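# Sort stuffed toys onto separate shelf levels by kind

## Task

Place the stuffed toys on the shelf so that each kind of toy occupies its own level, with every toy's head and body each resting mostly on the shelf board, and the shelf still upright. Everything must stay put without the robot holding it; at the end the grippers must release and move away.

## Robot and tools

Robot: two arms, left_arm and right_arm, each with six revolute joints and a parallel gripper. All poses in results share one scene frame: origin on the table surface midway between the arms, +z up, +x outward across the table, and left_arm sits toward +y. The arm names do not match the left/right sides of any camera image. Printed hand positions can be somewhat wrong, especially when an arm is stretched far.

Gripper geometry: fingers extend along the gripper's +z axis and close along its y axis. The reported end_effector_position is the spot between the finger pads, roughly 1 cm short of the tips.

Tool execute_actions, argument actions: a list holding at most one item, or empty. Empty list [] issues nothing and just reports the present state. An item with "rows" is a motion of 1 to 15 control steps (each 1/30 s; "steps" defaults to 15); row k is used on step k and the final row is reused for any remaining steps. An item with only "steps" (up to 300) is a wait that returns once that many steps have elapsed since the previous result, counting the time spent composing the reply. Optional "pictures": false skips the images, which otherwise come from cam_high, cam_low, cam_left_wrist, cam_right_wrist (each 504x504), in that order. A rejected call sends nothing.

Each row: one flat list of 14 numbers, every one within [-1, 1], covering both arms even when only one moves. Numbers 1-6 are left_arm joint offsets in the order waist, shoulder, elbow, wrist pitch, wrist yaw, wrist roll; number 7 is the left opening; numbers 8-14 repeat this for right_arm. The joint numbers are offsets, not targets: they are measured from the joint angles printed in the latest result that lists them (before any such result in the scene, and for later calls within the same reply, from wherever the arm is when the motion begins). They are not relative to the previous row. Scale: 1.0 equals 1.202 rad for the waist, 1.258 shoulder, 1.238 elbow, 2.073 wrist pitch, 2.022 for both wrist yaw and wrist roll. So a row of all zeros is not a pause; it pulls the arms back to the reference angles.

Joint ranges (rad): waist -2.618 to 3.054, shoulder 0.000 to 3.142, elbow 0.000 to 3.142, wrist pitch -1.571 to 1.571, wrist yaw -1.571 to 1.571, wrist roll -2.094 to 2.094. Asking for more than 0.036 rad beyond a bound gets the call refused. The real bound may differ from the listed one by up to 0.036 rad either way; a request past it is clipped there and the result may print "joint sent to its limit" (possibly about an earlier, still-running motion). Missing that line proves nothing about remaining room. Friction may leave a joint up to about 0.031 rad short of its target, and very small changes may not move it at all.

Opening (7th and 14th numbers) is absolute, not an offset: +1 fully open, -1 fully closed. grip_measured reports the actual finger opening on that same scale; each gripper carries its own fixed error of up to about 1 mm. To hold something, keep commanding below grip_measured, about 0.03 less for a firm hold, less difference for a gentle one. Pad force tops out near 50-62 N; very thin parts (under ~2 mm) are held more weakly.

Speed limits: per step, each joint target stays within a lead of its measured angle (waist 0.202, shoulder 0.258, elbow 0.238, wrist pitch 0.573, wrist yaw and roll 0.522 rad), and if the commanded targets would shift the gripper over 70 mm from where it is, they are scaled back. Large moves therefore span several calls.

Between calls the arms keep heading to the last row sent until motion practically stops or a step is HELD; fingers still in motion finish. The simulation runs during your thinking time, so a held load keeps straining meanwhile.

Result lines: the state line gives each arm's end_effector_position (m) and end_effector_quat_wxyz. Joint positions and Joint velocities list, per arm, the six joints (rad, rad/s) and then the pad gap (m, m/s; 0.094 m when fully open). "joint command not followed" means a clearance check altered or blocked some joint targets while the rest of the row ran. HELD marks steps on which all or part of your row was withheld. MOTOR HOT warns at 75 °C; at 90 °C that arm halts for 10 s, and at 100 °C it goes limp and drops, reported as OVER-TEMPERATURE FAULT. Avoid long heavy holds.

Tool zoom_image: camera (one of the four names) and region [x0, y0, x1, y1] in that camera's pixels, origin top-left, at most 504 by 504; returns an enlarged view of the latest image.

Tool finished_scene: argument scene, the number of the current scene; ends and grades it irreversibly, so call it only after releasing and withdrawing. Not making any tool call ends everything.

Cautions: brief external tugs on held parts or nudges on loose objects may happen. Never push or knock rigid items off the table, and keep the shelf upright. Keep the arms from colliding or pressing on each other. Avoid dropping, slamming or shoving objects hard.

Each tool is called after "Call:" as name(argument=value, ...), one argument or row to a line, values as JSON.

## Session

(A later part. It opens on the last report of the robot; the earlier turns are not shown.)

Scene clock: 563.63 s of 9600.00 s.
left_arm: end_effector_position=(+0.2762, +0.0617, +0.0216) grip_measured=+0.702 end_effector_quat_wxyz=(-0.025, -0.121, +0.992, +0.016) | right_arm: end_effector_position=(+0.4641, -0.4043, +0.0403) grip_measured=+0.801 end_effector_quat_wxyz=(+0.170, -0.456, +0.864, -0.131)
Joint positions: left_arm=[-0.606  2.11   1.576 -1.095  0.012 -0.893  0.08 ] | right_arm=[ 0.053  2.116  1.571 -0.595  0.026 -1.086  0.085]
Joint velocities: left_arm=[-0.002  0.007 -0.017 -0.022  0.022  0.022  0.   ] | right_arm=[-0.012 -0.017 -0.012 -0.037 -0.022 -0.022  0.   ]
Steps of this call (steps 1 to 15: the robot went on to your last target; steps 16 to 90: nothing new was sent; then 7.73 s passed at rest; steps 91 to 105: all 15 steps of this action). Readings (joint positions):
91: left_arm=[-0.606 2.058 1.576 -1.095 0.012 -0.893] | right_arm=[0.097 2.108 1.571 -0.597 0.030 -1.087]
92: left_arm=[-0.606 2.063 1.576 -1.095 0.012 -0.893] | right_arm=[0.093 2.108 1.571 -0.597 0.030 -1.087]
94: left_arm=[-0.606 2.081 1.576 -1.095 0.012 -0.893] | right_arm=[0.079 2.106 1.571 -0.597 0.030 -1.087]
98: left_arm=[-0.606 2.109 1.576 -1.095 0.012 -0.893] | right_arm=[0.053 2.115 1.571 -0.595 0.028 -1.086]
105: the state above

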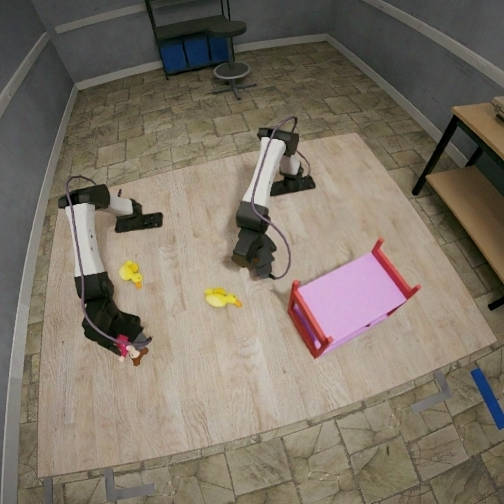

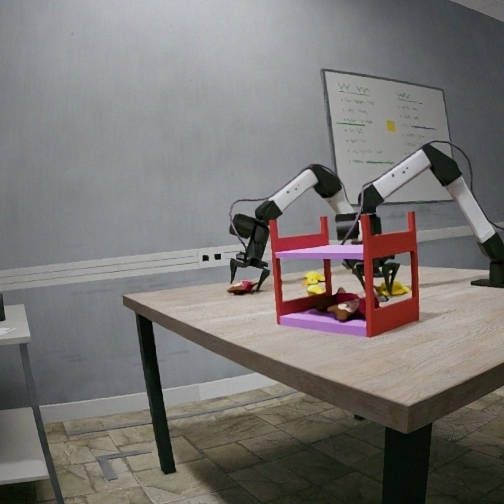

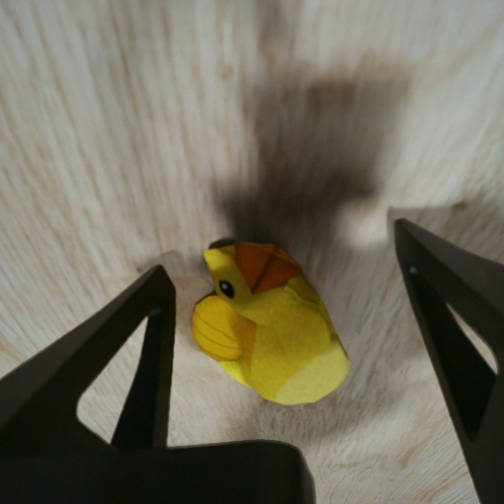

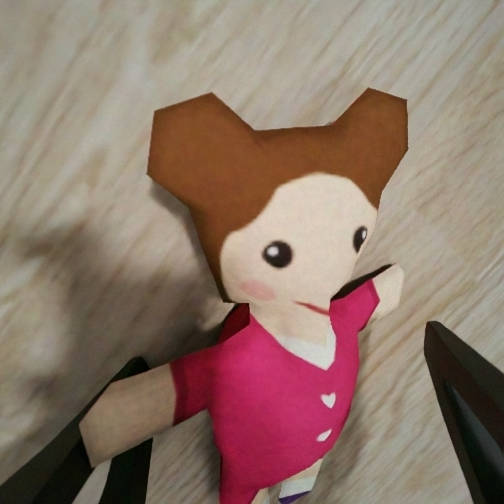

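Call:
execute_actions(
  actions=[
    {"rows":[[0,0,0,0,0,0,0.5,0,0.025,0,0,0,0,0.8],[0,0,0,0,0,0,0.3,0,0.025,0,0,0,0,0.6],[0,0,0,0,0,0,0.1,0,0.025,0,0,0,0,0.4],[0,0,0,0,0,0,-0.1,0,0.025,0,0,0,0,0.2],[0,0,0,0,0,0,-0.3,0,0.025,0,0,0,0,0],[0,0,0,0,0,0,-0.5,0,0.025,0,0,0,0,-0.3],[0,0,0,0,0,0,-0.7,0,0.025,0,0,0,0,-0.6],[0,0,0,0,0,0,-1,0,0.025,0,0,0,0,-1]],"steps":15},
  ],
)

Call:
execute_actions(
  actions=[
    {"rows":[[0,0,0,0,0,0,-1,0,0,0,0,0,0,-1],[0,0,0,0,0,0,-1,0,0,0,0,0,0,-1],[0,0,0,0,0,0,-1,0,0,0,0,0,0,-1],[0,0,0,0,0,0,-1,0,0,0,0,0,0,-1],[0,0,0,0,0,0,-1,0,0,0,0,0,0,-1],[0,-0.05,0,0,0,0,-1,0,-0.05,0,0,0,0,-1],[0,-0.1,0,0,0,0,-1,0,-0.1,0,0,0,0,-1],[0,-0.17,0.03,0,0,0,-1,0,-0.15,0,0,0,0,-1],[0,-0.25,0.08,0,0,0,-1,0,-0.2,0,0,0,0,-1],[0,-0.32,0.15,-0.02,0,0,-1,0,-0.2,0,0,0,0,-1],[0,-0.36,0.25,-0.04,0,0,-1,0,-0.2,0,0,0,0,-1],[0,-0.36,0.38,-0.05,0,0,-1,0,-0.2,0,0,0,0,-1]],"steps":15},
  ],
)

Call:
execute_actions(
  actions=[
    {"steps":15},
  ],
)

Scene clock: 588.37 s of 9600.00 s.
left_arm: end_effector_position=(+0.2762, +0.0618, +0.0216) grip_measured=-0.970 end_effector_quat_wxyz=(-0.025, -0.121, +0.992, +0.016) | right_arm: end_effector_position=(+0.4680, -0.4056, +0.0366) grip_measured=-0.947 end_effector_quat_wxyz=(+0.172, -0.455, +0.863, -0.136)
Joint positions: left_arm=[-0.606  2.11   1.576 -1.095  0.012 -0.893  0.001] | right_arm=[ 0.053  2.128  1.571 -0.572  0.032 -1.086  0.002]
Joint velocities: left_arm=[-0.012  0.007 -0.002 -0.007 -0.066 -0.051 -0.   ] | right_arm=[-0.002 -0.012 -0.002  0.022 -0.051 -0.007  0.   ]
Steps of this call (steps 1 to 15: the robot went on to your last target; steps 16 to 90: nothing new was sent; then 21.23 s passed at rest; steps 91 to 105: all 15 steps of this action). Readings (joint positions):
91: left_arm=[-0.606 2.110 1.576 -1.095 0.012 -0.893] | right_arm=[0.053 2.116 1.571 -0.595 0.026 -1.086]
92: left_arm=[-0.606 2.110 1.576 -1.095 0.012 -0.893] | right_arm=[0.053 2.116 1.571 -0.595 0.026 -1.086]
94: left_arm=[-0.606 2.110 1.576 -1.095 0.012 -0.893] | right_arm=[0.053 2.122 1.571 -0.595 0.026 -1.086]
98: left_arm=[-0.606 2.110 1.576 -1.095 0.012 -0.893] | right_arm=[0.053 2.131 1.571 -0.594 0.026 -1.086]
105: the state above

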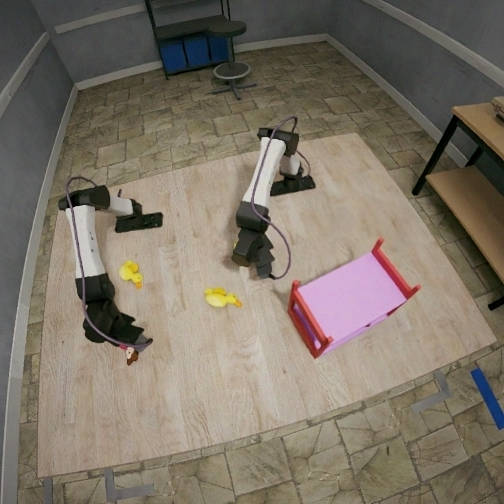

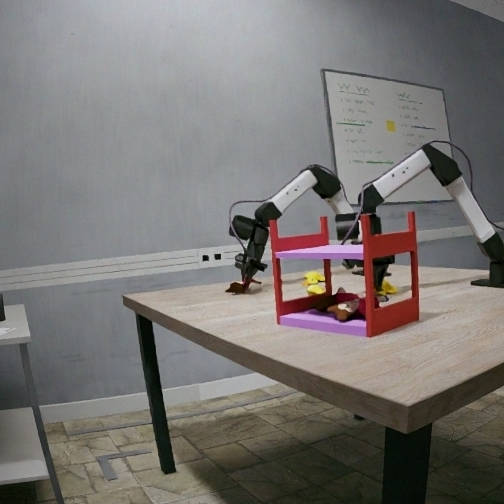

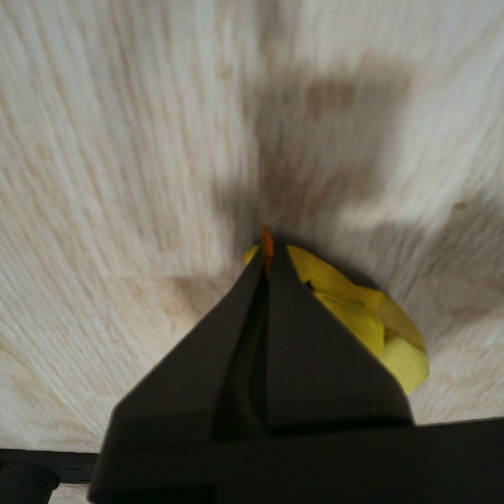

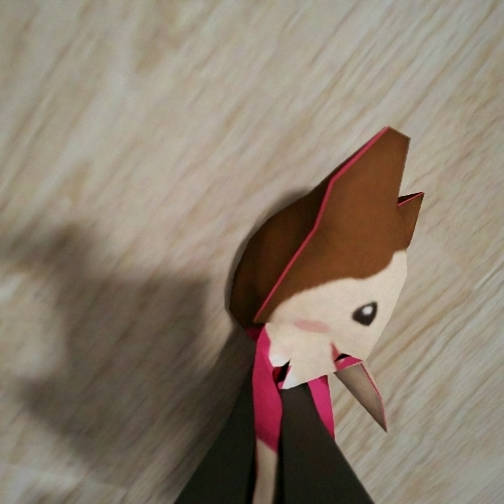

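Scene clock: 588.87 s of 9600.00 s.
left_arm: end_effector_position=(+0.3073, +0.0382, +0.1635) grip_measured=-0.970 end_effector_quat_wxyz=(+0.111, -0.118, +0.980, -0.116) | right_arm: end_effector_position=(+0.4700, -0.4061, +0.1630) grip_measured=-0.947 end_effector_quat_wxyz=(+0.275, -0.436, +0.832, -0.206)
Joint positions: left_arm=[-0.606  1.852  1.729 -1.125  0.012 -0.893  0.001] | right_arm=[ 0.053  1.864  1.564 -0.571  0.033 -1.086  0.002]
Joint velocities: left_arm=[ 0.007 -0.794  0.911 -0.11  -0.037 -0.051  0.001] | right_arm=[-0.002 -0.505  0.007  0.139 -0.051  0.007 -0.001]
Steps of this call (steps 1 to 15: all 15 steps of this action). Readings (joint positions):
1: left_arm=[-0.606 2.110 1.576 -1.095 0.012 -0.893] | right_arm=[0.053 2.128 1.571 -0.570 0.033 -1.086]
2: left_arm=[-0.606 2.110 1.576 -1.095 0.012 -0.893] | right_arm=[0.053 2.128 1.571 -0.567 0.033 -1.086]
4: left_arm=[-0.606 2.110 1.576 -1.095 0.012 -0.893] | right_arm=[0.053 2.128 1.571 -0.565 0.033 -1.086]
8: left_arm=[-0.606 2.070 1.572 -1.097 0.012 -0.893] | right_arm=[0.053 2.093 1.567 -0.575 0.033 -1.086]
15: the state above

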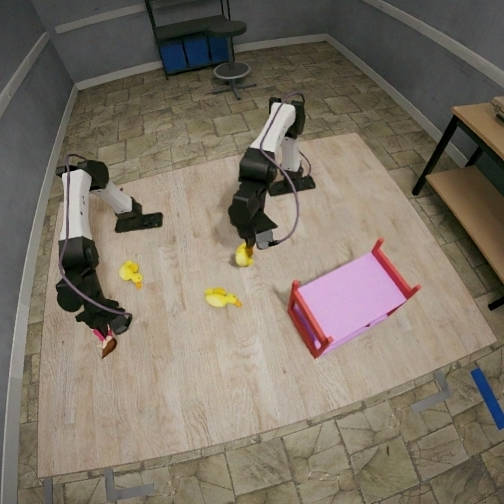

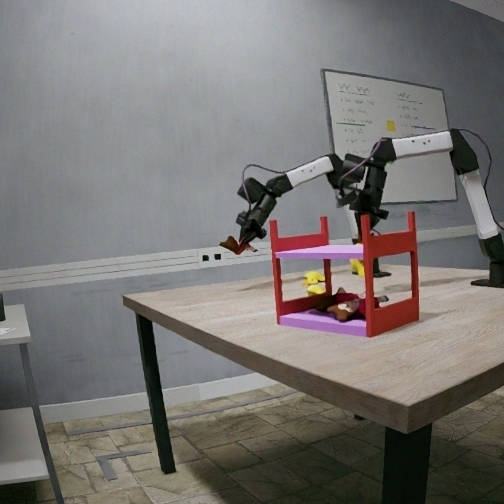

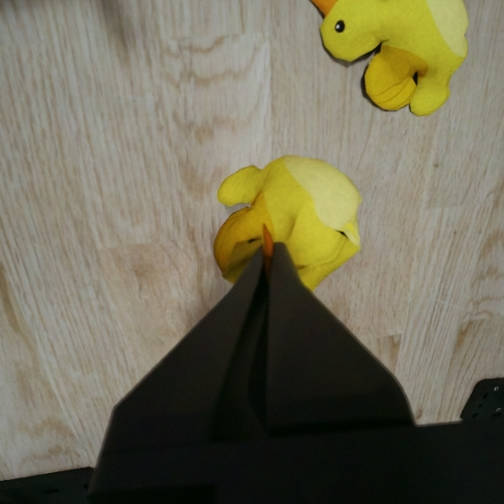

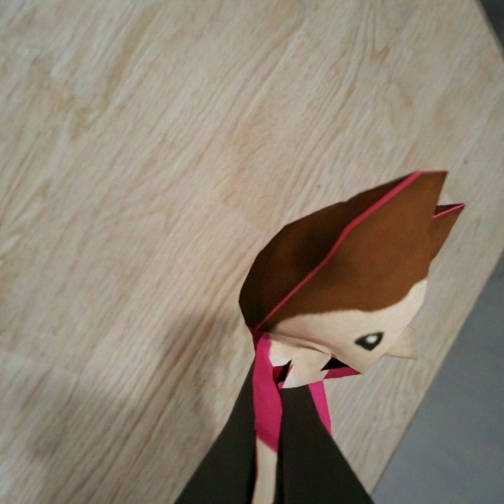

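Scene clock: 589.37 s of 9600.00 s.
left_arm: end_effector_position=(+0.3031, +0.0414, +0.3556) grip_measured=-0.970 end_effector_quat_wxyz=(+0.273, -0.109, +0.916, -0.273) | right_arm: end_effector_position=(+0.4698, -0.4061, +0.1570) grip_measured=-0.947 end_effector_quat_wxyz=(+0.269, -0.437, +0.834, -0.202)
Joint positions: left_arm=[-0.606  1.644  2.048 -1.182  0.012 -0.893  0.001] | right_arm=[ 0.053  1.875  1.564 -0.574  0.033 -1.086  0.002]
Joint velocities: left_arm=[-0.012  0.149  0.012 -0.183  0.066  0.022  0.001] | right_arm=[ 0.002  0.012 -0.002 -0.022 -0.007  0.037  0.   ]
Steps of this call (steps 1 to 15: the robot went on to your last target). Readings (joint positions):
1: left_arm=[-0.606 1.824 1.762 -1.129 0.012 -0.893] | right_arm=[0.053 1.853 1.564 -0.566 0.033 -1.086]
2: left_arm=[-0.606 1.799 1.799 -1.133 0.012 -0.893] | right_arm=[0.053 1.850 1.564 -0.564 0.033 -1.086]
4: left_arm=[-0.606 1.756 1.881 -1.142 0.012 -0.893] | right_arm=[0.053 1.855 1.564 -0.566 0.033 -1.086]
8: left_arm=[-0.606 1.675 2.018 -1.154 0.012 -0.893] | right_arm=[0.053 1.873 1.564 -0.571 0.033 -1.086]
15: the state above

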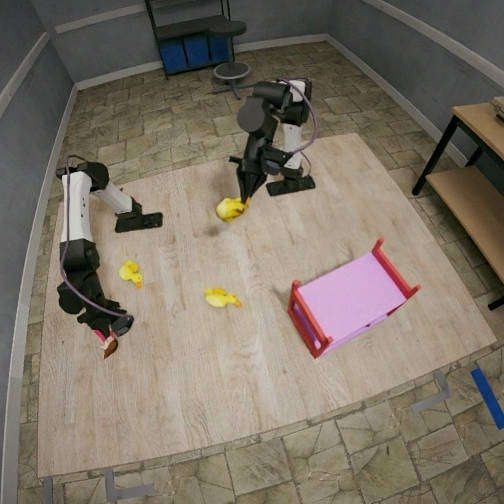

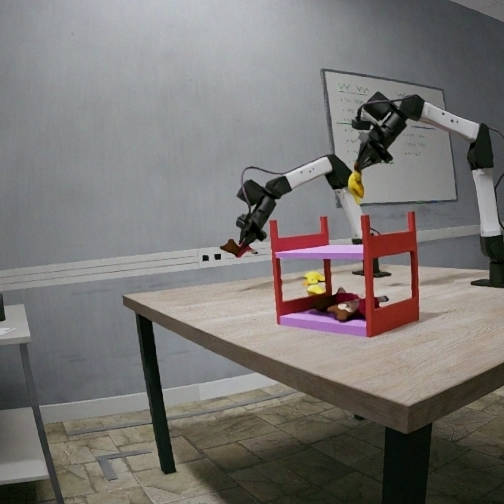

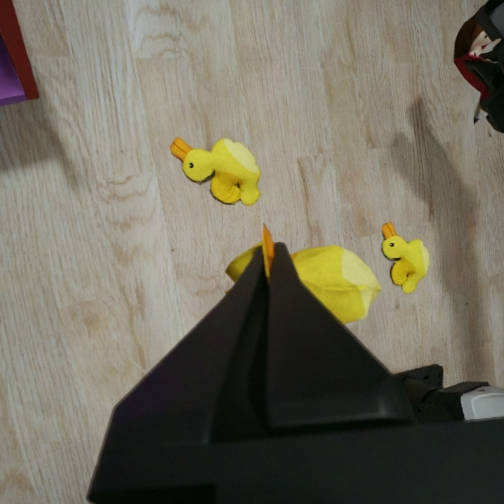

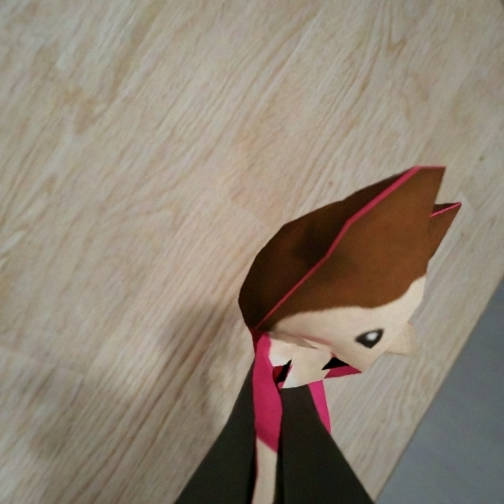

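Call:
execute_actions(
  actions=[
    {"rows":[[0.05,-0.03,0,0,0,0,-1,0.1,0,0,0,0,0,-1],[0.12,-0.04,0,0,0,0.05,-1,0.2,0,0,0,0,0.1,-1],[0.2,-0.04,0,0,0,0.1,-1,0.3,0,0,0,0,0.2,-1],[0.28,-0.04,0,0,0,0.15,-1,0.4,0,0,0,0,0.3,-1],[0.36,-0.04,0,0,0,0.2,-1,0.5,0,0,0,0,0.4,-1],[0.43,-0.04,0,0,0,0.25,-1,0.6,0,0,0,0,0.5,-1],[0.43,0,0,0.02,0,0.3,-1,0.6,0,0,0,0,0.6,-1],[0.43,0.04,0,0.04,0,0.35,-1,0.6,0,0,0,0,0.7,-1],[0.43,0.08,0,0.06,0,0.4,-1,0.6,0,0,0,0,0.8,-1],[0.43,0.1,0,0.07,0,0.44,-1,0.6,0,0,0,0,0.9,-1]],"steps":15},
  ],
)

Call:
execute_actions(
  actions=[
    {"steps":15},
  ],
)

Scene clock: 602.50 s of 9600.00 s.
left_arm: end_effector_position=(+0.4344, +0.2389, +0.3090) grip_measured=-0.970 end_effector_quat_wxyz=(+0.358, -0.004, +0.933, -0.044) | right_arm: end_effector_position=(+0.3981, -0.0797, +0.1570) grip_measured=-0.947 end_effector_quat_wxyz=(+0.331, -0.306, +0.891, +0.058)
Joint positions: left_arm=[-0.077  1.79   2.044 -1.088 -0.003 -0.129  0.001] | right_arm=[ 0.728  1.875  1.564 -0.574  0.039 -0.11   0.002]
Joint velocities: left_arm=[-0.051  0.344 -0.129  0.051  0.037  0.857  0.001] | right_arm=[ 1.341 -0.002  0.017  0.066 -0.183  2.777 -0.001]
Steps of this call (steps 1 to 30: the robot went on to your last target; steps 31 to 379: nothing new was sent; steps 380 to 394: all 15 steps of this action). Readings (joint positions):
380: left_arm=[-0.600 1.654 2.048 -1.204 0.014 -0.893] | right_arm=[0.062 1.875 1.564 -0.574 0.038 -1.086]
381: left_arm=[-0.579 1.650 2.048 -1.204 0.022 -0.879] | right_arm=[0.083 1.875 1.564 -0.574 0.045 -1.066]
383: left_arm=[-0.479 1.637 2.048 -1.204 0.032 -0.807] | right_arm=[0.160 1.875 1.564 -0.574 0.048 -0.951]
387: left_arm=[-0.206 1.629 2.048 -1.187 0.024 -0.547] | right_arm=[0.363 1.875 1.564 -0.574 0.046 -0.661]
394: the state above

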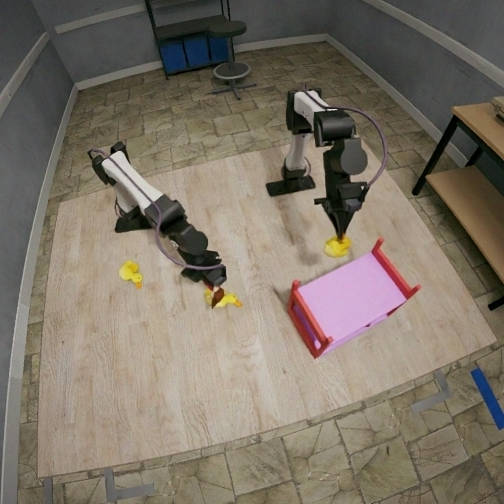

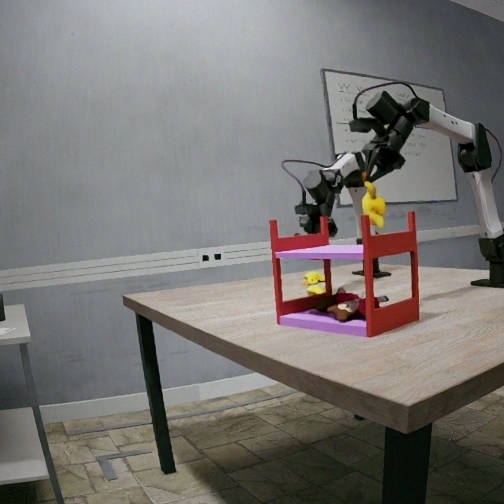

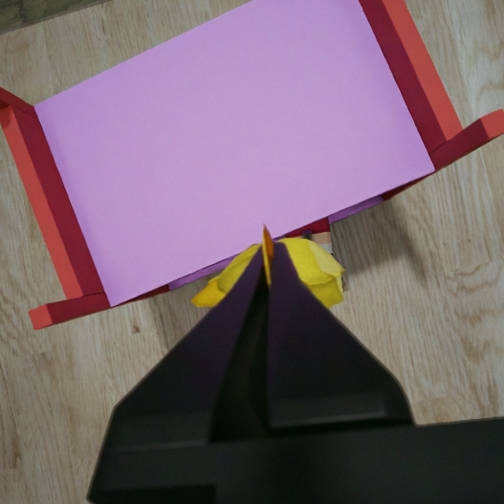

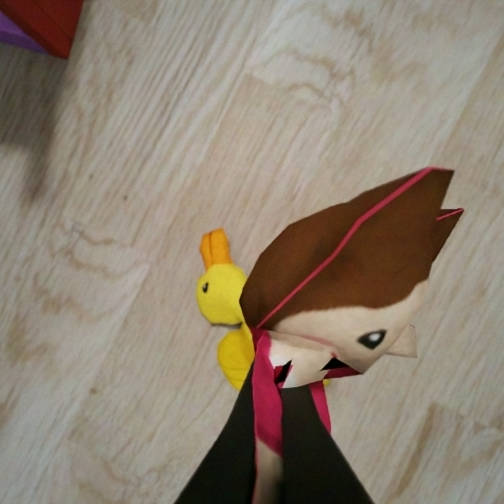

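Scene clock: 603.00 s of 9600.00 s.
left_arm: end_effector_position=(+0.4365, +0.2339, +0.3100) grip_measured=-0.970 end_effector_quat_wxyz=(+0.365, +0.056, +0.929, -0.029) | right_arm: end_effector_position=(+0.3825, -0.0560, +0.1569) grip_measured=-0.947 end_effector_quat_wxyz=(+0.274, +0.036, +0.941, +0.194)
Joint positions: left_arm=[-0.084  1.789  2.038 -1.07   0.007 -0.013  0.001] | right_arm=[ 0.779  1.875  1.564 -0.574  0.025  0.685  0.002]
Joint velocities: left_arm=[-0.017  0.002 -0.002 -0.066 -0.066 -0.066 -0.   ] | right_arm=[-0.007  0.007 -0.007 -0.007 -0.037  0.227  0.   ]
Steps of this call (steps 1 to 15: the robot went on to your last target). Readings (joint positions):
1: left_arm=[-0.079 1.798 2.040 -1.088 -0.002 -0.105] | right_arm=[0.767 1.875 1.564 -0.574 0.033 -0.014]
2: left_arm=[-0.081 1.801 2.038 -1.088 -0.000 -0.085] | right_arm=[0.793 1.875 1.564 -0.574 0.027 0.082]
4: left_arm=[-0.083 1.799 2.038 -1.083 0.004 -0.058] | right_arm=[0.809 1.875 1.564 -0.574 0.021 0.274]
8: left_arm=[-0.084 1.789 2.038 -1.073 0.007 -0.029] | right_arm=[0.786 1.875 1.564 -0.574 0.022 0.539]
15: the state above

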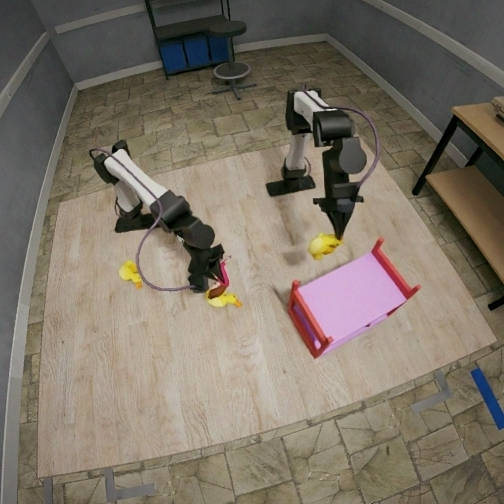

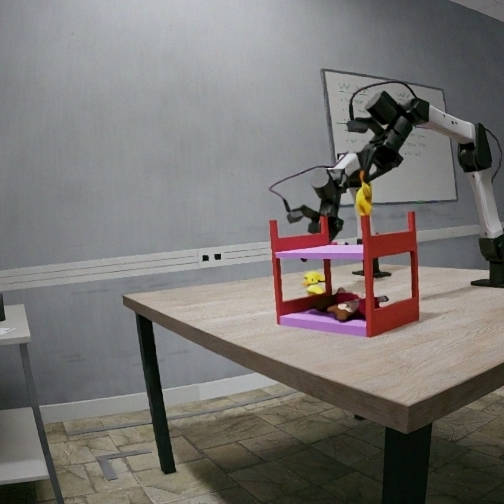

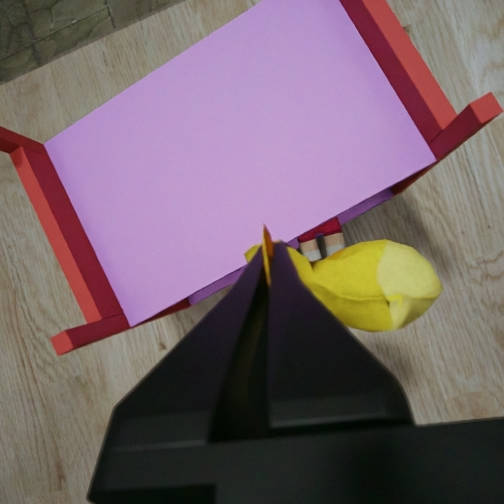

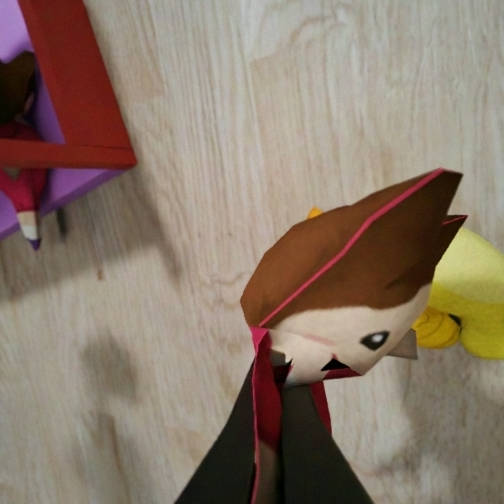

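Call:
execute_actions(
  actions=[
    {"rows":[[0,0.03,0.04,0.02,0,0,-1,0.1,0,0,0,0,0.1,-1],[0,0.06,0.08,0.04,0,0,-1,0.2,0.03,0,0,0,0.2,-1],[0,0.09,0.1,0.05,0,0,-1,0.28,0.06,0,0,0,0.3,-1],[0,0.12,0.11,0.05,0,0,-1,0.28,0.1,0,0,0,0.4,-1],[0,0.15,0.11,0.06,0,0,-1,0.28,0.14,0,0,0,0.4,-1],[0,0.17,0.11,0.06,0,0,-1,0.28,0.17,0,-0.02,0,0.4,-1],[0,0.17,0.11,0.06,0,0,-1,0.28,0.19,0,-0.02,0,0.4,-1]],"steps":15},
  ],
)

Scene clock: 615.77 s of 9600.00 s.
left_arm: end_effector_position=(+0.5040, +0.2249, +0.2589) grip_measured=-0.970 end_effector_quat_wxyz=(+0.355, +0.058, +0.933, -0.028) | right_arm: end_effector_position=(+0.2554, +0.0631, +0.0370) grip_measured=-0.947 end_effector_quat_wxyz=(+0.094, +0.216, +0.953, +0.192)
Joint positions: left_arm=[-0.084  2.03   2.165 -0.977  0.008 -0.008  0.001] | right_arm=[ 1.129  2.119  1.564 -0.585  0.03   1.407  0.002]
Joint velocities: left_arm=[-0.002 -0.085  0.012  0.037 -0.007 -0.081 -0.001] | right_arm=[-0.076 -0.149  0.002 -0.11   0.051  0.476 -0.   ]
Steps of this call (steps 1 to 30: the robot went on to your last target; steps 31 to 368: nothing new was sent; steps 369 to 383: all 15 steps of this action). Readings (joint positions):
369: left_arm=[-0.084 1.792 2.042 -1.069 0.008 -0.008] | right_arm=[0.788 1.875 1.564 -0.574 0.029 0.743]
370: left_arm=[-0.084 1.805 2.061 -1.068 0.008 -0.008] | right_arm=[0.809 1.877 1.564 -0.574 0.036 0.786]
372: left_arm=[-0.084 1.855 2.121 -1.046 0.008 -0.008] | right_arm=[0.882 1.891 1.564 -0.572 0.039 0.910]
376: left_arm=[-0.084 1.966 2.165 -0.981 0.008 -0.008] | right_arm=[1.037 1.989 1.564 -0.568 0.037 1.133]
383: the state above

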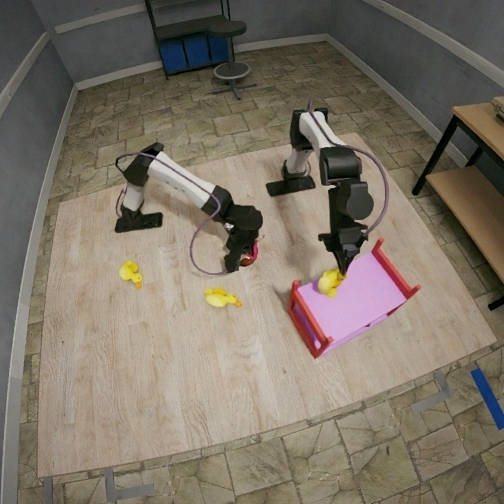

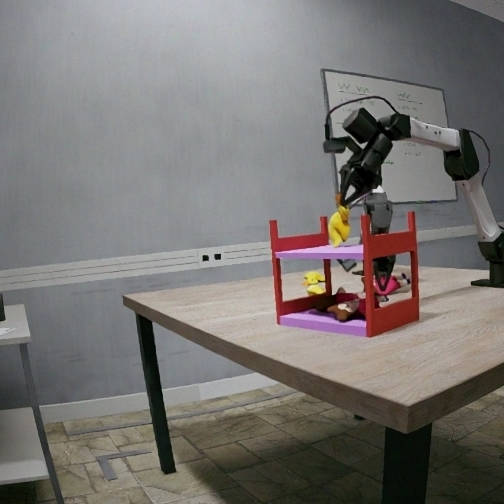

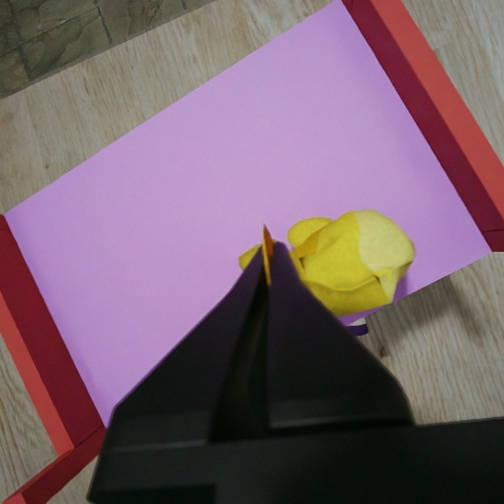

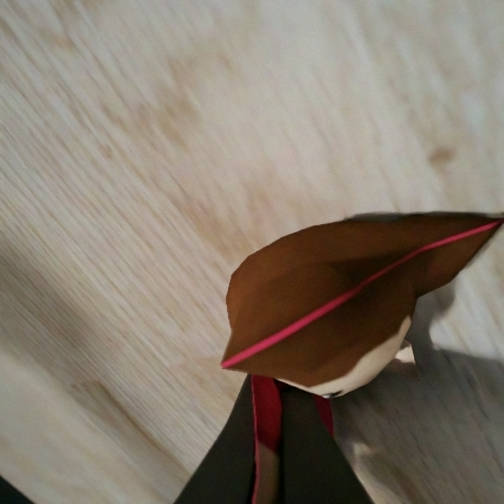

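Call:
execute_actions(
  actions=[
    {"rows":[[0,0,0.03,0.02,0,0,-1,0,0,0,0,0,0.04,-1],[0,0.02,0.06,0.05,0,0,-1,0,0,0,0,0,0.04,-0.4],[0,0.04,0.09,0.07,0,0,-1,0,0,0,0,0,0.04,0.1],[0,0.07,0.11,0.09,0,0,-1,0,0,0,0,0,0.04,0.5],[0,0.1,0.12,0.1,0,0,-1,0,0,0,0,0,0.04,0.5],[0,0.13,0.13,0.11,0,0,-1,0,0,0,0,0,0.04,0.5],[0,0.15,0.13,0.11,0,0,-1,0,-0.08,-0.03,0,0,0.04,0.5],[0,0.15,0.13,0.11,0,0,-1,0,-0.16,-0.06,0,0,0.04,0.5],[0,0.15,0.13,0.11,0,0,-1,0,-0.25,-0.08,0,0,0.04,0.5],[0,0.15,0.13,0.11,0,0,-1,0,-0.3,-0.08,0,0,0.04,0.5],[0,0.15,0.13,0.11,0,0,-1,-0.2,-0.3,-0.08,0,0,0,0.5],[0,0.15,0.13,0.11,0,0,-1,-0.45,-0.3,-0.08,0,0,-0.2,0.5]],"steps":15},
  ],
)

Call:
execute_actions(
  actions=[
    {"steps":10},
  ],
)

Scene clock: 629.63 s of 9600.00 s.
left_arm: end_effector_position=(+0.5765, +0.2155, +0.2329) grip_measured=-0.970 end_effector_quat_wxyz=(+0.408, +0.057, +0.911, -0.032) | right_arm: end_effector_position=(+0.2993, +0.0075, +0.1612) grip_measured=+0.499 end_effector_quat_wxyz=(+0.172, +0.220, +0.917, +0.284)
Joint positions: left_arm=[-0.084  2.245  2.314 -0.797  0.008 -0.008  0.001] | right_arm=[ 0.985  1.796  1.485 -0.583  0.021  1.288  0.07 ]
Joint velocities: left_arm=[-0.017 -0.007  0.002 -0.037 -0.022 -0.007 -0.001] | right_arm=[-1.341 -0.784  0.007  0.11   0.037 -1.326  0.   ]
Steps of this call (steps 1 to 30: the robot went on to your last target; steps 31 to 90: nothing new was sent; then 10.37 s passed at rest; steps 91 to 105: all 15 steps of this action). Readings (joint positions):
91: left_arm=[-0.084 2.023 2.166 -0.972 0.008 -0.008] | right_arm=[1.124 2.116 1.564 -0.595 0.030 1.479]
92: left_arm=[-0.084 2.028 2.176 -0.971 0.008 -0.008] | right_arm=[1.124 2.116 1.564 -0.594 0.030 1.479]
94: left_arm=[-0.084 2.060 2.229 -0.940 0.008 -0.008] | right_arm=[1.124 2.116 1.564 -0.593 0.030 1.479]
98: left_arm=[-0.084 2.159 2.313 -0.824 0.008 -0.008] | right_arm=[1.124 2.078 1.544 -0.567 0.030 1.479]
105: the state above

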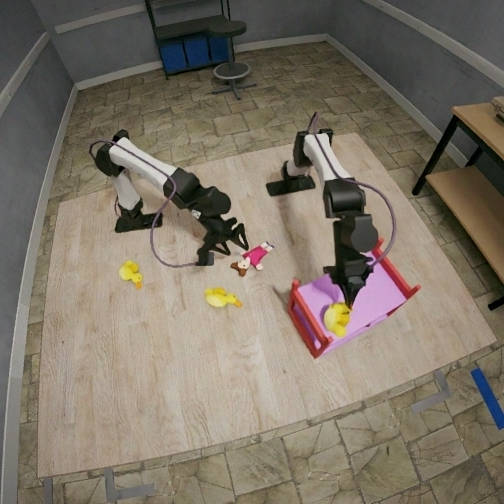

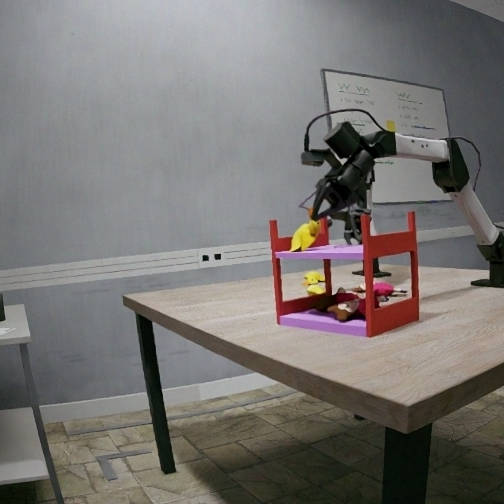

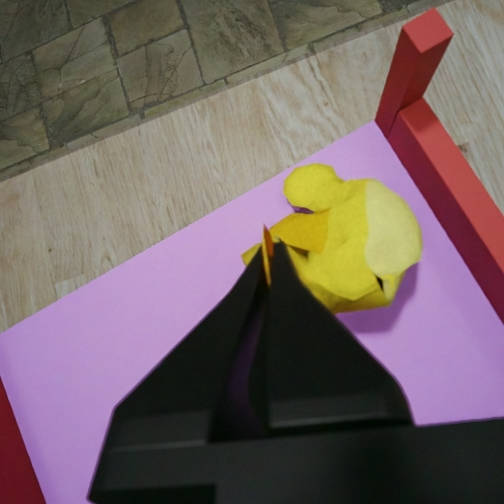

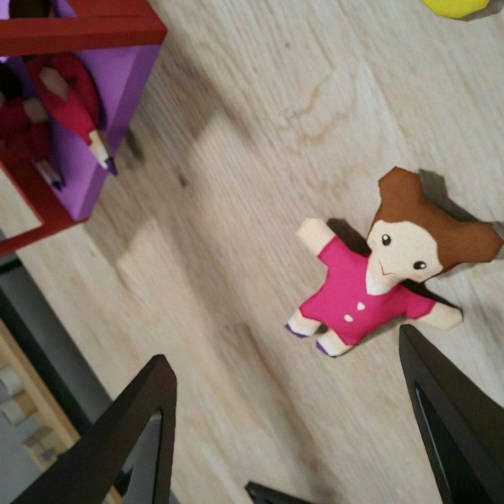

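Scene clock: 629.97 s of 9600.00 s.
left_arm: end_effector_position=(+0.5790, +0.2151, +0.2392) grip_measured=-0.970 end_effector_quat_wxyz=(+0.419, +0.057, +0.906, -0.032) | right_arm: end_effector_position=(+0.4152, -0.1639, +0.1876) grip_measured=+0.499 end_effector_quat_wxyz=(+0.283, +0.305, +0.881, +0.226)
Joint positions: left_arm=[-0.084  2.24   2.314 -0.778  0.008 -0.008  0.001] | right_arm=[ 0.561  1.743  1.485 -0.572  0.04   1.051  0.07 ]
Joint velocities: left_arm=[-0.007 -0.012 -0.012 -0.051 -0.037  0.022 -0.001] | right_arm=[-0.007  0.022 -0.012 -0.066 -0.051 -0.271  0.   ]
Steps of this call (steps 1 to 10: the robot went on to your last target). Readings (joint positions):
1: left_arm=[-0.084 2.244 2.314 -0.795 0.008 -0.008] | right_arm=[0.935 1.773 1.485 -0.578 0.021 1.246]
2: left_arm=[-0.084 2.243 2.314 -0.790 0.008 -0.008] | right_arm=[0.881 1.757 1.485 -0.574 0.021 1.209]
4: left_arm=[-0.084 2.241 2.314 -0.784 0.008 -0.008] | right_arm=[0.769 1.742 1.485 -0.568 0.022 1.151]
8: left_arm=[-0.084 2.240 2.314 -0.779 0.008 -0.008] | right_arm=[0.583 1.743 1.485 -0.571 0.034 1.072]
10: the state above

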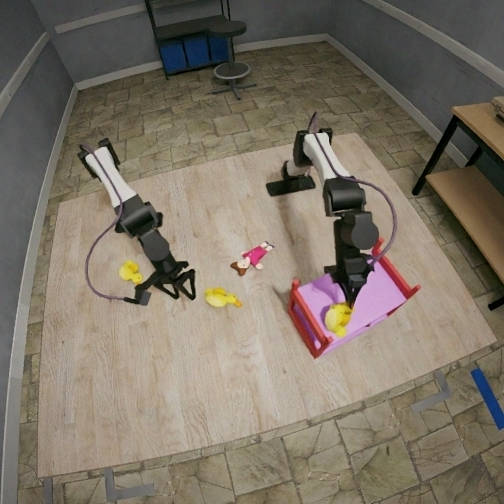

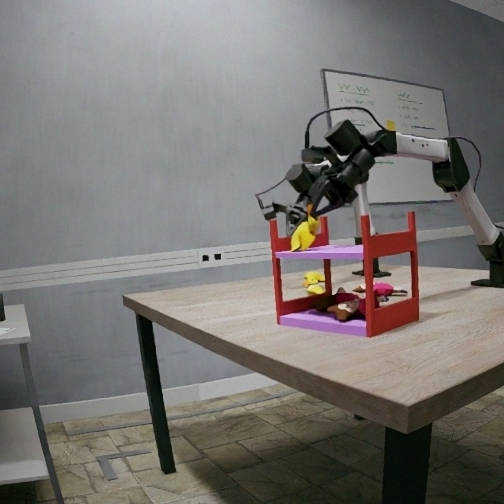

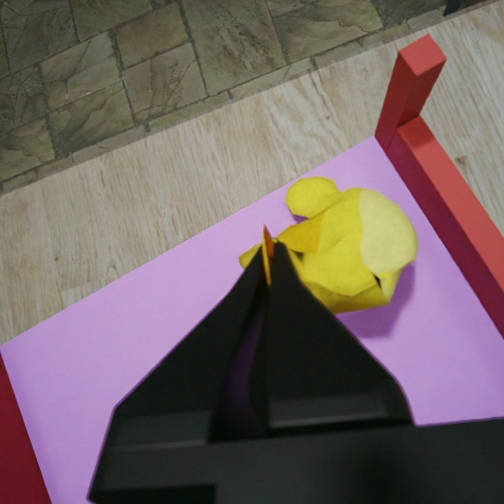

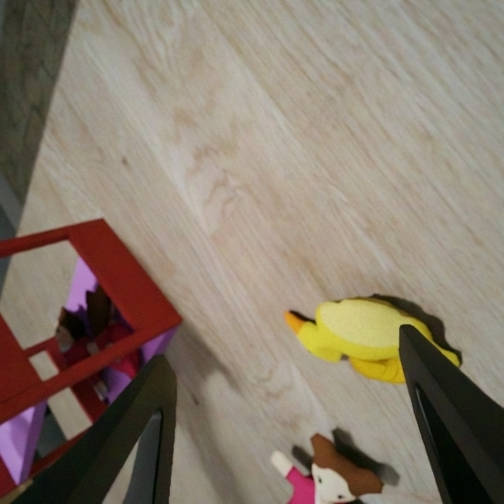

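Call:
execute_actions(
  actions=[
    {"rows":[[0,-0.01,-0.02,-0.02,0,0,-1,0,0,0,0,0,0,0.5],[0,-0.02,-0.04,-0.04,0,0,-1,0,0,0,0,0,0,0.5],[0,-0.03,-0.06,-0.05,0,0,-1,0,0,0,0,0,0,0.5],[0,-0.02,-0.07,-0.05,0,0,-1,0,0,0,0,0,0,0.5],[0,-0.02,-0.07,-0.05,0,0,-1,0,0,0,0,0,0,0.5],[0,-0.02,-0.07,-0.05,0,0,-1,0,0,0,0,0,0,0.5],[0,-0.02,-0.07,-0.05,0,0,-0.5,0,0,0,0,0,0,0.5],[0,-0.02,-0.07,-0.05,0,0,0,0,0,0,0,0,0,0.5],[0,-0.02,-0.07,-0.05,0,0,0.5,0,0,0,0,0,0,0.5],[0,-0.02,-0.07,-0.05,0,0,0.5,0,0,0,0,0,0,0.5],[0,-0.02,-0.07,-0.05,0,0,0.5,0,0,0,0,0,0,0.5],[0,-0.08,-0.07,-0.05,0,0,0.5,0,0,0,0,0,0,0.5],[0,-0.15,-0.07,-0.05,0,0,0.5,0,0,0,0,0,0,0.5]],"steps":15},
  ],
)

Scene clock: 642.57 s of 9600.00 s.
left_arm: end_effector_position=(+0.5410, +0.2202, +0.2231) grip_measured=+0.498 end_effector_quat_wxyz=(+0.357, +0.058, +0.932, -0.028) | right_arm: end_effector_position=(+0.4126, -0.1599, +0.1868) grip_measured=+0.499 end_effector_quat_wxyz=(+0.282, +0.296, +0.885, +0.224)
Joint positions: left_arm=[-0.084  2.161  2.214 -0.892  0.007 -0.008  0.07 ] | right_arm=[ 0.571  1.743  1.485 -0.577  0.04   1.039  0.07 ]
Joint velocities: left_arm=[-0.002 -0.745 -0.022 -0.198 -0.095 -0.037  0.001] | right_arm=[ 0.002 -0.012  0.012 -0.037  0.022 -0.007  0.   ]
Steps of this call (steps 1 to 30: the robot went on to your last target; steps 31 to 90: nothing new was sent; then 9.10 s passed at rest; steps 91 to 105: all 15 steps of this action). Readings (joint positions):
91: left_arm=[-0.084 2.240 2.313 -0.779 0.008 -0.008] | right_arm=[0.580 1.743 1.485 -0.577 0.040 1.016]
92: left_arm=[-0.084 2.238 2.306 -0.785 0.008 -0.008] | right_arm=[0.578 1.743 1.485 -0.577 0.040 1.021]
94: left_arm=[-0.084 2.227 2.274 -0.810 0.008 -0.008] | right_arm=[0.574 1.743 1.485 -0.577 0.040 1.027]
98: left_arm=[-0.084 2.225 2.237 -0.855 0.008 -0.008] | right_arm=[0.571 1.743 1.485 -0.577 0.040 1.035]
105: the state above

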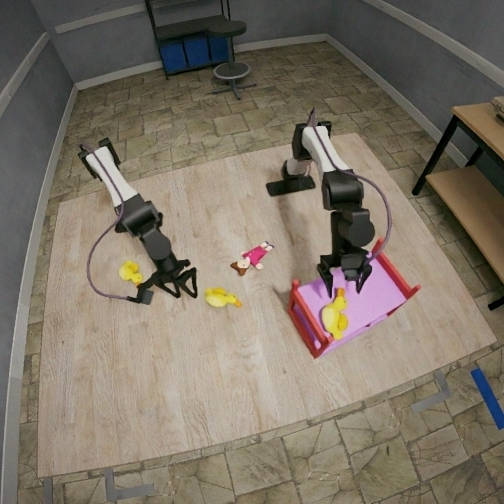

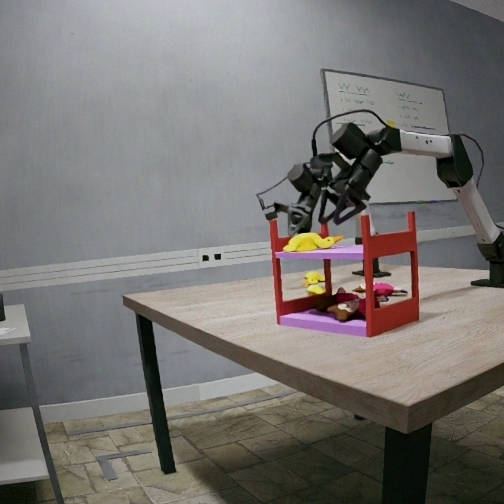

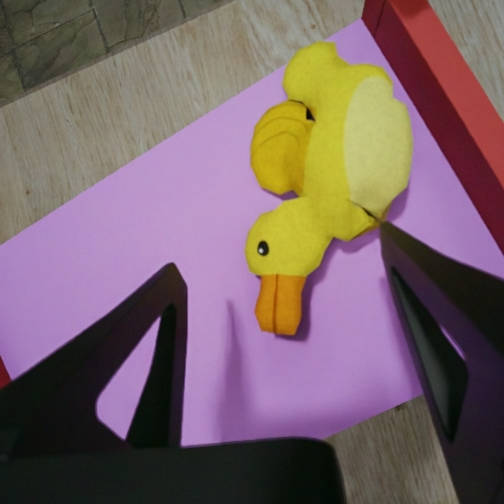

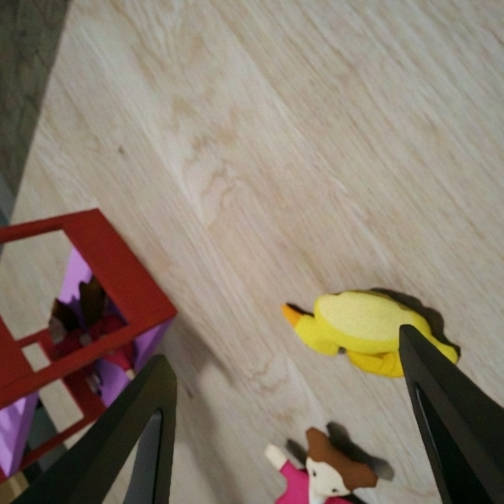

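Call:
execute_actions(
  actions=[
    {"rows":[[0,-0.15,0,0,0,0,0.6,-0.1,-0.1,-0.12,0,0,-0.2,1],[0,-0.3,0,0,0,0,0.6,-0.2,-0.2,-0.25,-0.03,0,-0.4,1],[0,-0.42,0,0,0,0,0.6,-0.3,-0.3,-0.4,-0.06,0,-0.5,1],[-0.12,-0.45,-0.1,0.05,0,0,0.6,-0.35,-0.4,-0.55,-0.08,0,-0.5,1],[-0.25,-0.47,-0.25,0.12,0,0,0.6,-0.35,-0.43,-0.6,-0.08,0,-0.5,1],[-0.38,-0.5,-0.45,0.2,0,0,0.6,-0.35,-0.43,-0.6,-0.08,0,-0.5,1],[-0.48,-0.55,-0.7,0.3,0,0,0.6,-0.35,-0.43,-0.6,-0.08,0,-0.5,1],[-0.48,-0.6,-1,0.45,0,0,0.6,-0.35,-0.43,-0.6,-0.08,0,-0.5,1]],"steps":15},
  ],
)

Call:
execute_actions(
  actions=[
    {"steps":30},
  ],
)

Scene clock: 661.03 s of 9600.00 s.
left_arm: end_effector_position=(+0.3907, +0.0608, +0.4479) grip_measured=+0.598 end_effector_quat_wxyz=(+0.627, +0.189, +0.738, -0.166) | right_arm: end_effector_position=(+0.2443, -0.3535, +0.0912) grip_measured=+1.000 end_effector_quat_wxyz=(+0.218, +0.092, +0.972, -0.003)
Joint positions: left_arm=[-0.467  1.53   1.74  -0.371 -0.002 -0.008  0.075] | right_arm=[ 0.16   1.202  0.779 -0.71   0.044  0.178  0.094]
Joint velocities: left_arm=[-1.336 -1.209 -1.619  2.059 -0.007  0.007 -0.   ] | right_arm=[-0.012  0.095 -0.867 -0.579  0.022 -0.872  0.   ]
From where the robot then was, a joint's target lay farther than a number of 1.0 reaches, so one or more steps of this call were cut to that.
Steps of this call (steps 1 to 30: the robot went on to your last target; steps 31 to 90: nothing new was sent; then 14.97 s passed at rest; steps 91 to 105: all 15 steps of this action). Readings (joint positions):
91: left_arm=[-0.084 2.045 2.224 -0.884 0.007 -0.008] | right_arm=[0.561 1.730 1.464 -0.561 0.036 0.985]
92: left_arm=[-0.084 2.031 2.216 -0.887 0.007 -0.008] | right_arm=[0.539 1.698 1.418 -0.553 0.030 0.917]
94: left_arm=[-0.090 1.982 2.190 -0.891 0.004 -0.008] | right_arm=[0.464 1.612 1.320 -0.584 0.030 0.802]
98: left_arm=[-0.199 1.807 2.028 -0.748 -0.004 -0.008] | right_arm=[0.280 1.405 1.126 -0.635 0.033 0.556]
105: the state above

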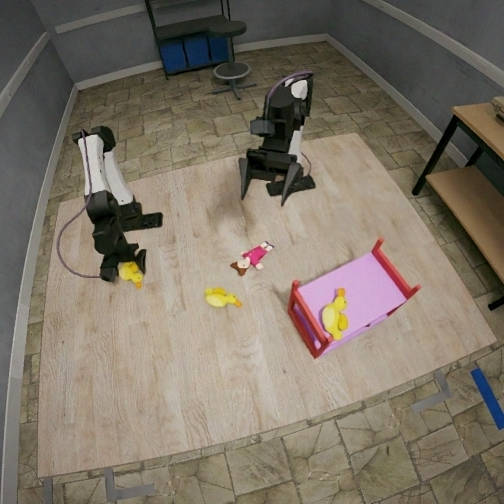

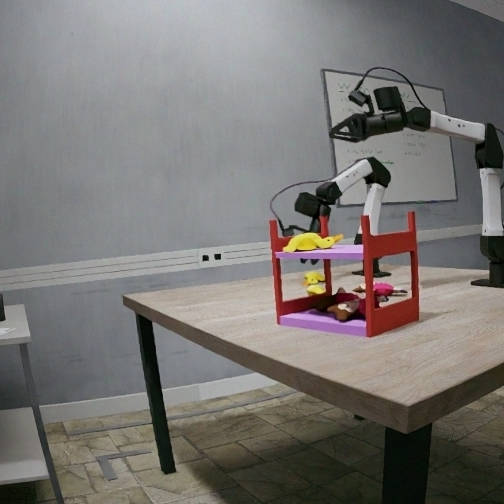

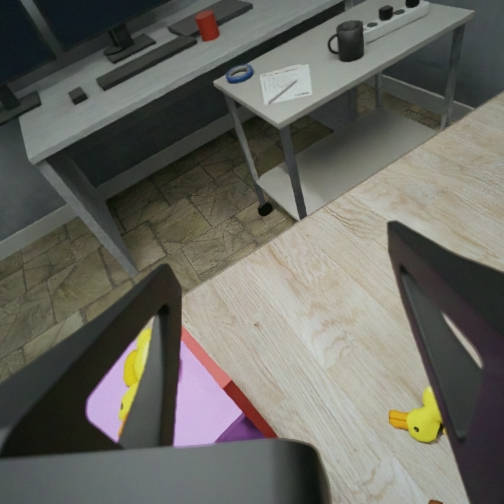

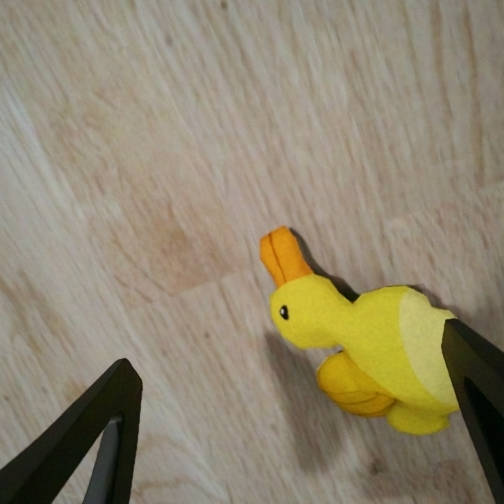

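Scene clock: 662.03 s of 9600.00 s.
left_arm: end_effector_position=(+0.3102, +0.0002, +0.2104) grip_measured=+0.598 end_effector_quat_wxyz=(+0.494, +0.296, +0.794, -0.193) | right_arm: end_effector_position=(+0.2243, -0.3535, +0.0736) grip_measured=+1.000 end_effector_quat_wxyz=(+0.177, +0.024, +0.984, -0.019)
Joint positions: left_arm=[-0.668  1.423  0.956  0.013  0.014 -0.008  0.075] | right_arm=[ 0.16   1.205  0.741 -0.751  0.044  0.039  0.094]
Joint velocities: left_arm=[-0.012 -0.012  0.017  0.051 -0.007 -0.007 -0.   ] | right_arm=[ 0.007 -0.022 -0.002  0.007 -0.081  0.051  0.   ]
Steps of this call (steps 1 to 30: the robot went on to your last target). Readings (joint positions):
1: left_arm=[-0.519 1.488 1.680 -0.299 -0.003 -0.008] | right_arm=[0.160 1.205 0.756 -0.728 0.044 0.150]
2: left_arm=[-0.575 1.448 1.611 -0.225 -0.001 -0.008] | right_arm=[0.160 1.205 0.744 -0.743 0.044 0.127]
4: left_arm=[-0.657 1.391 1.471 -0.107 0.015 -0.008] | right_arm=[0.160 1.205 0.741 -0.753 0.044 0.095]
8: left_arm=[-0.672 1.383 1.234 -0.025 0.019 -0.008] | right_arm=[0.160 1.205 0.741 -0.751 0.044 0.062]
30: the state above

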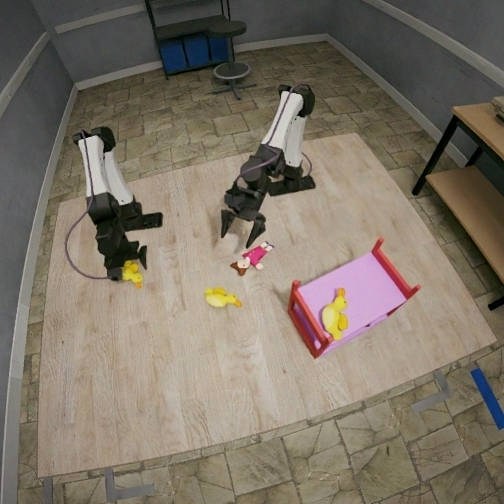

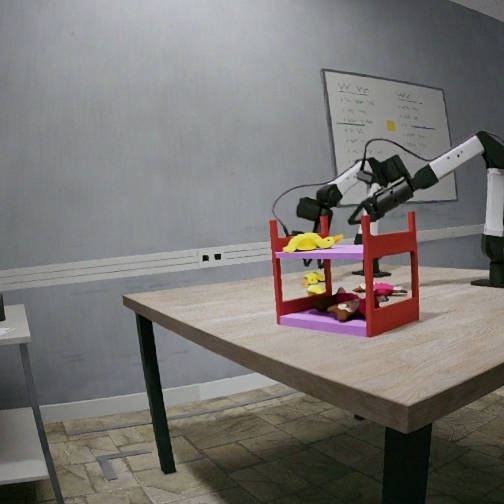

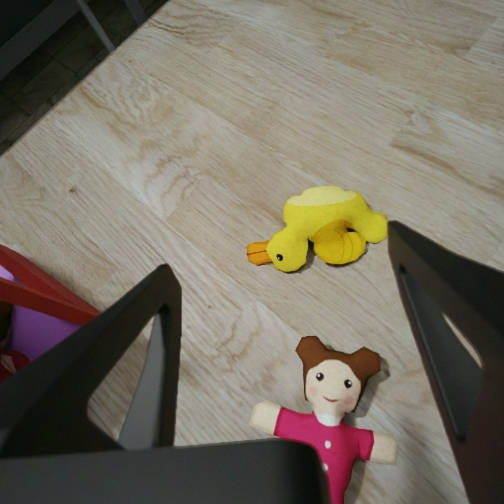

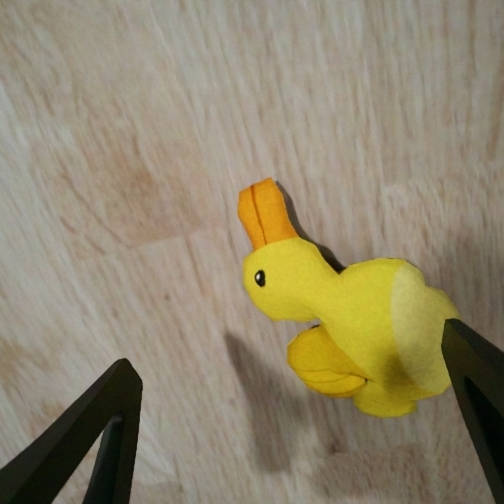

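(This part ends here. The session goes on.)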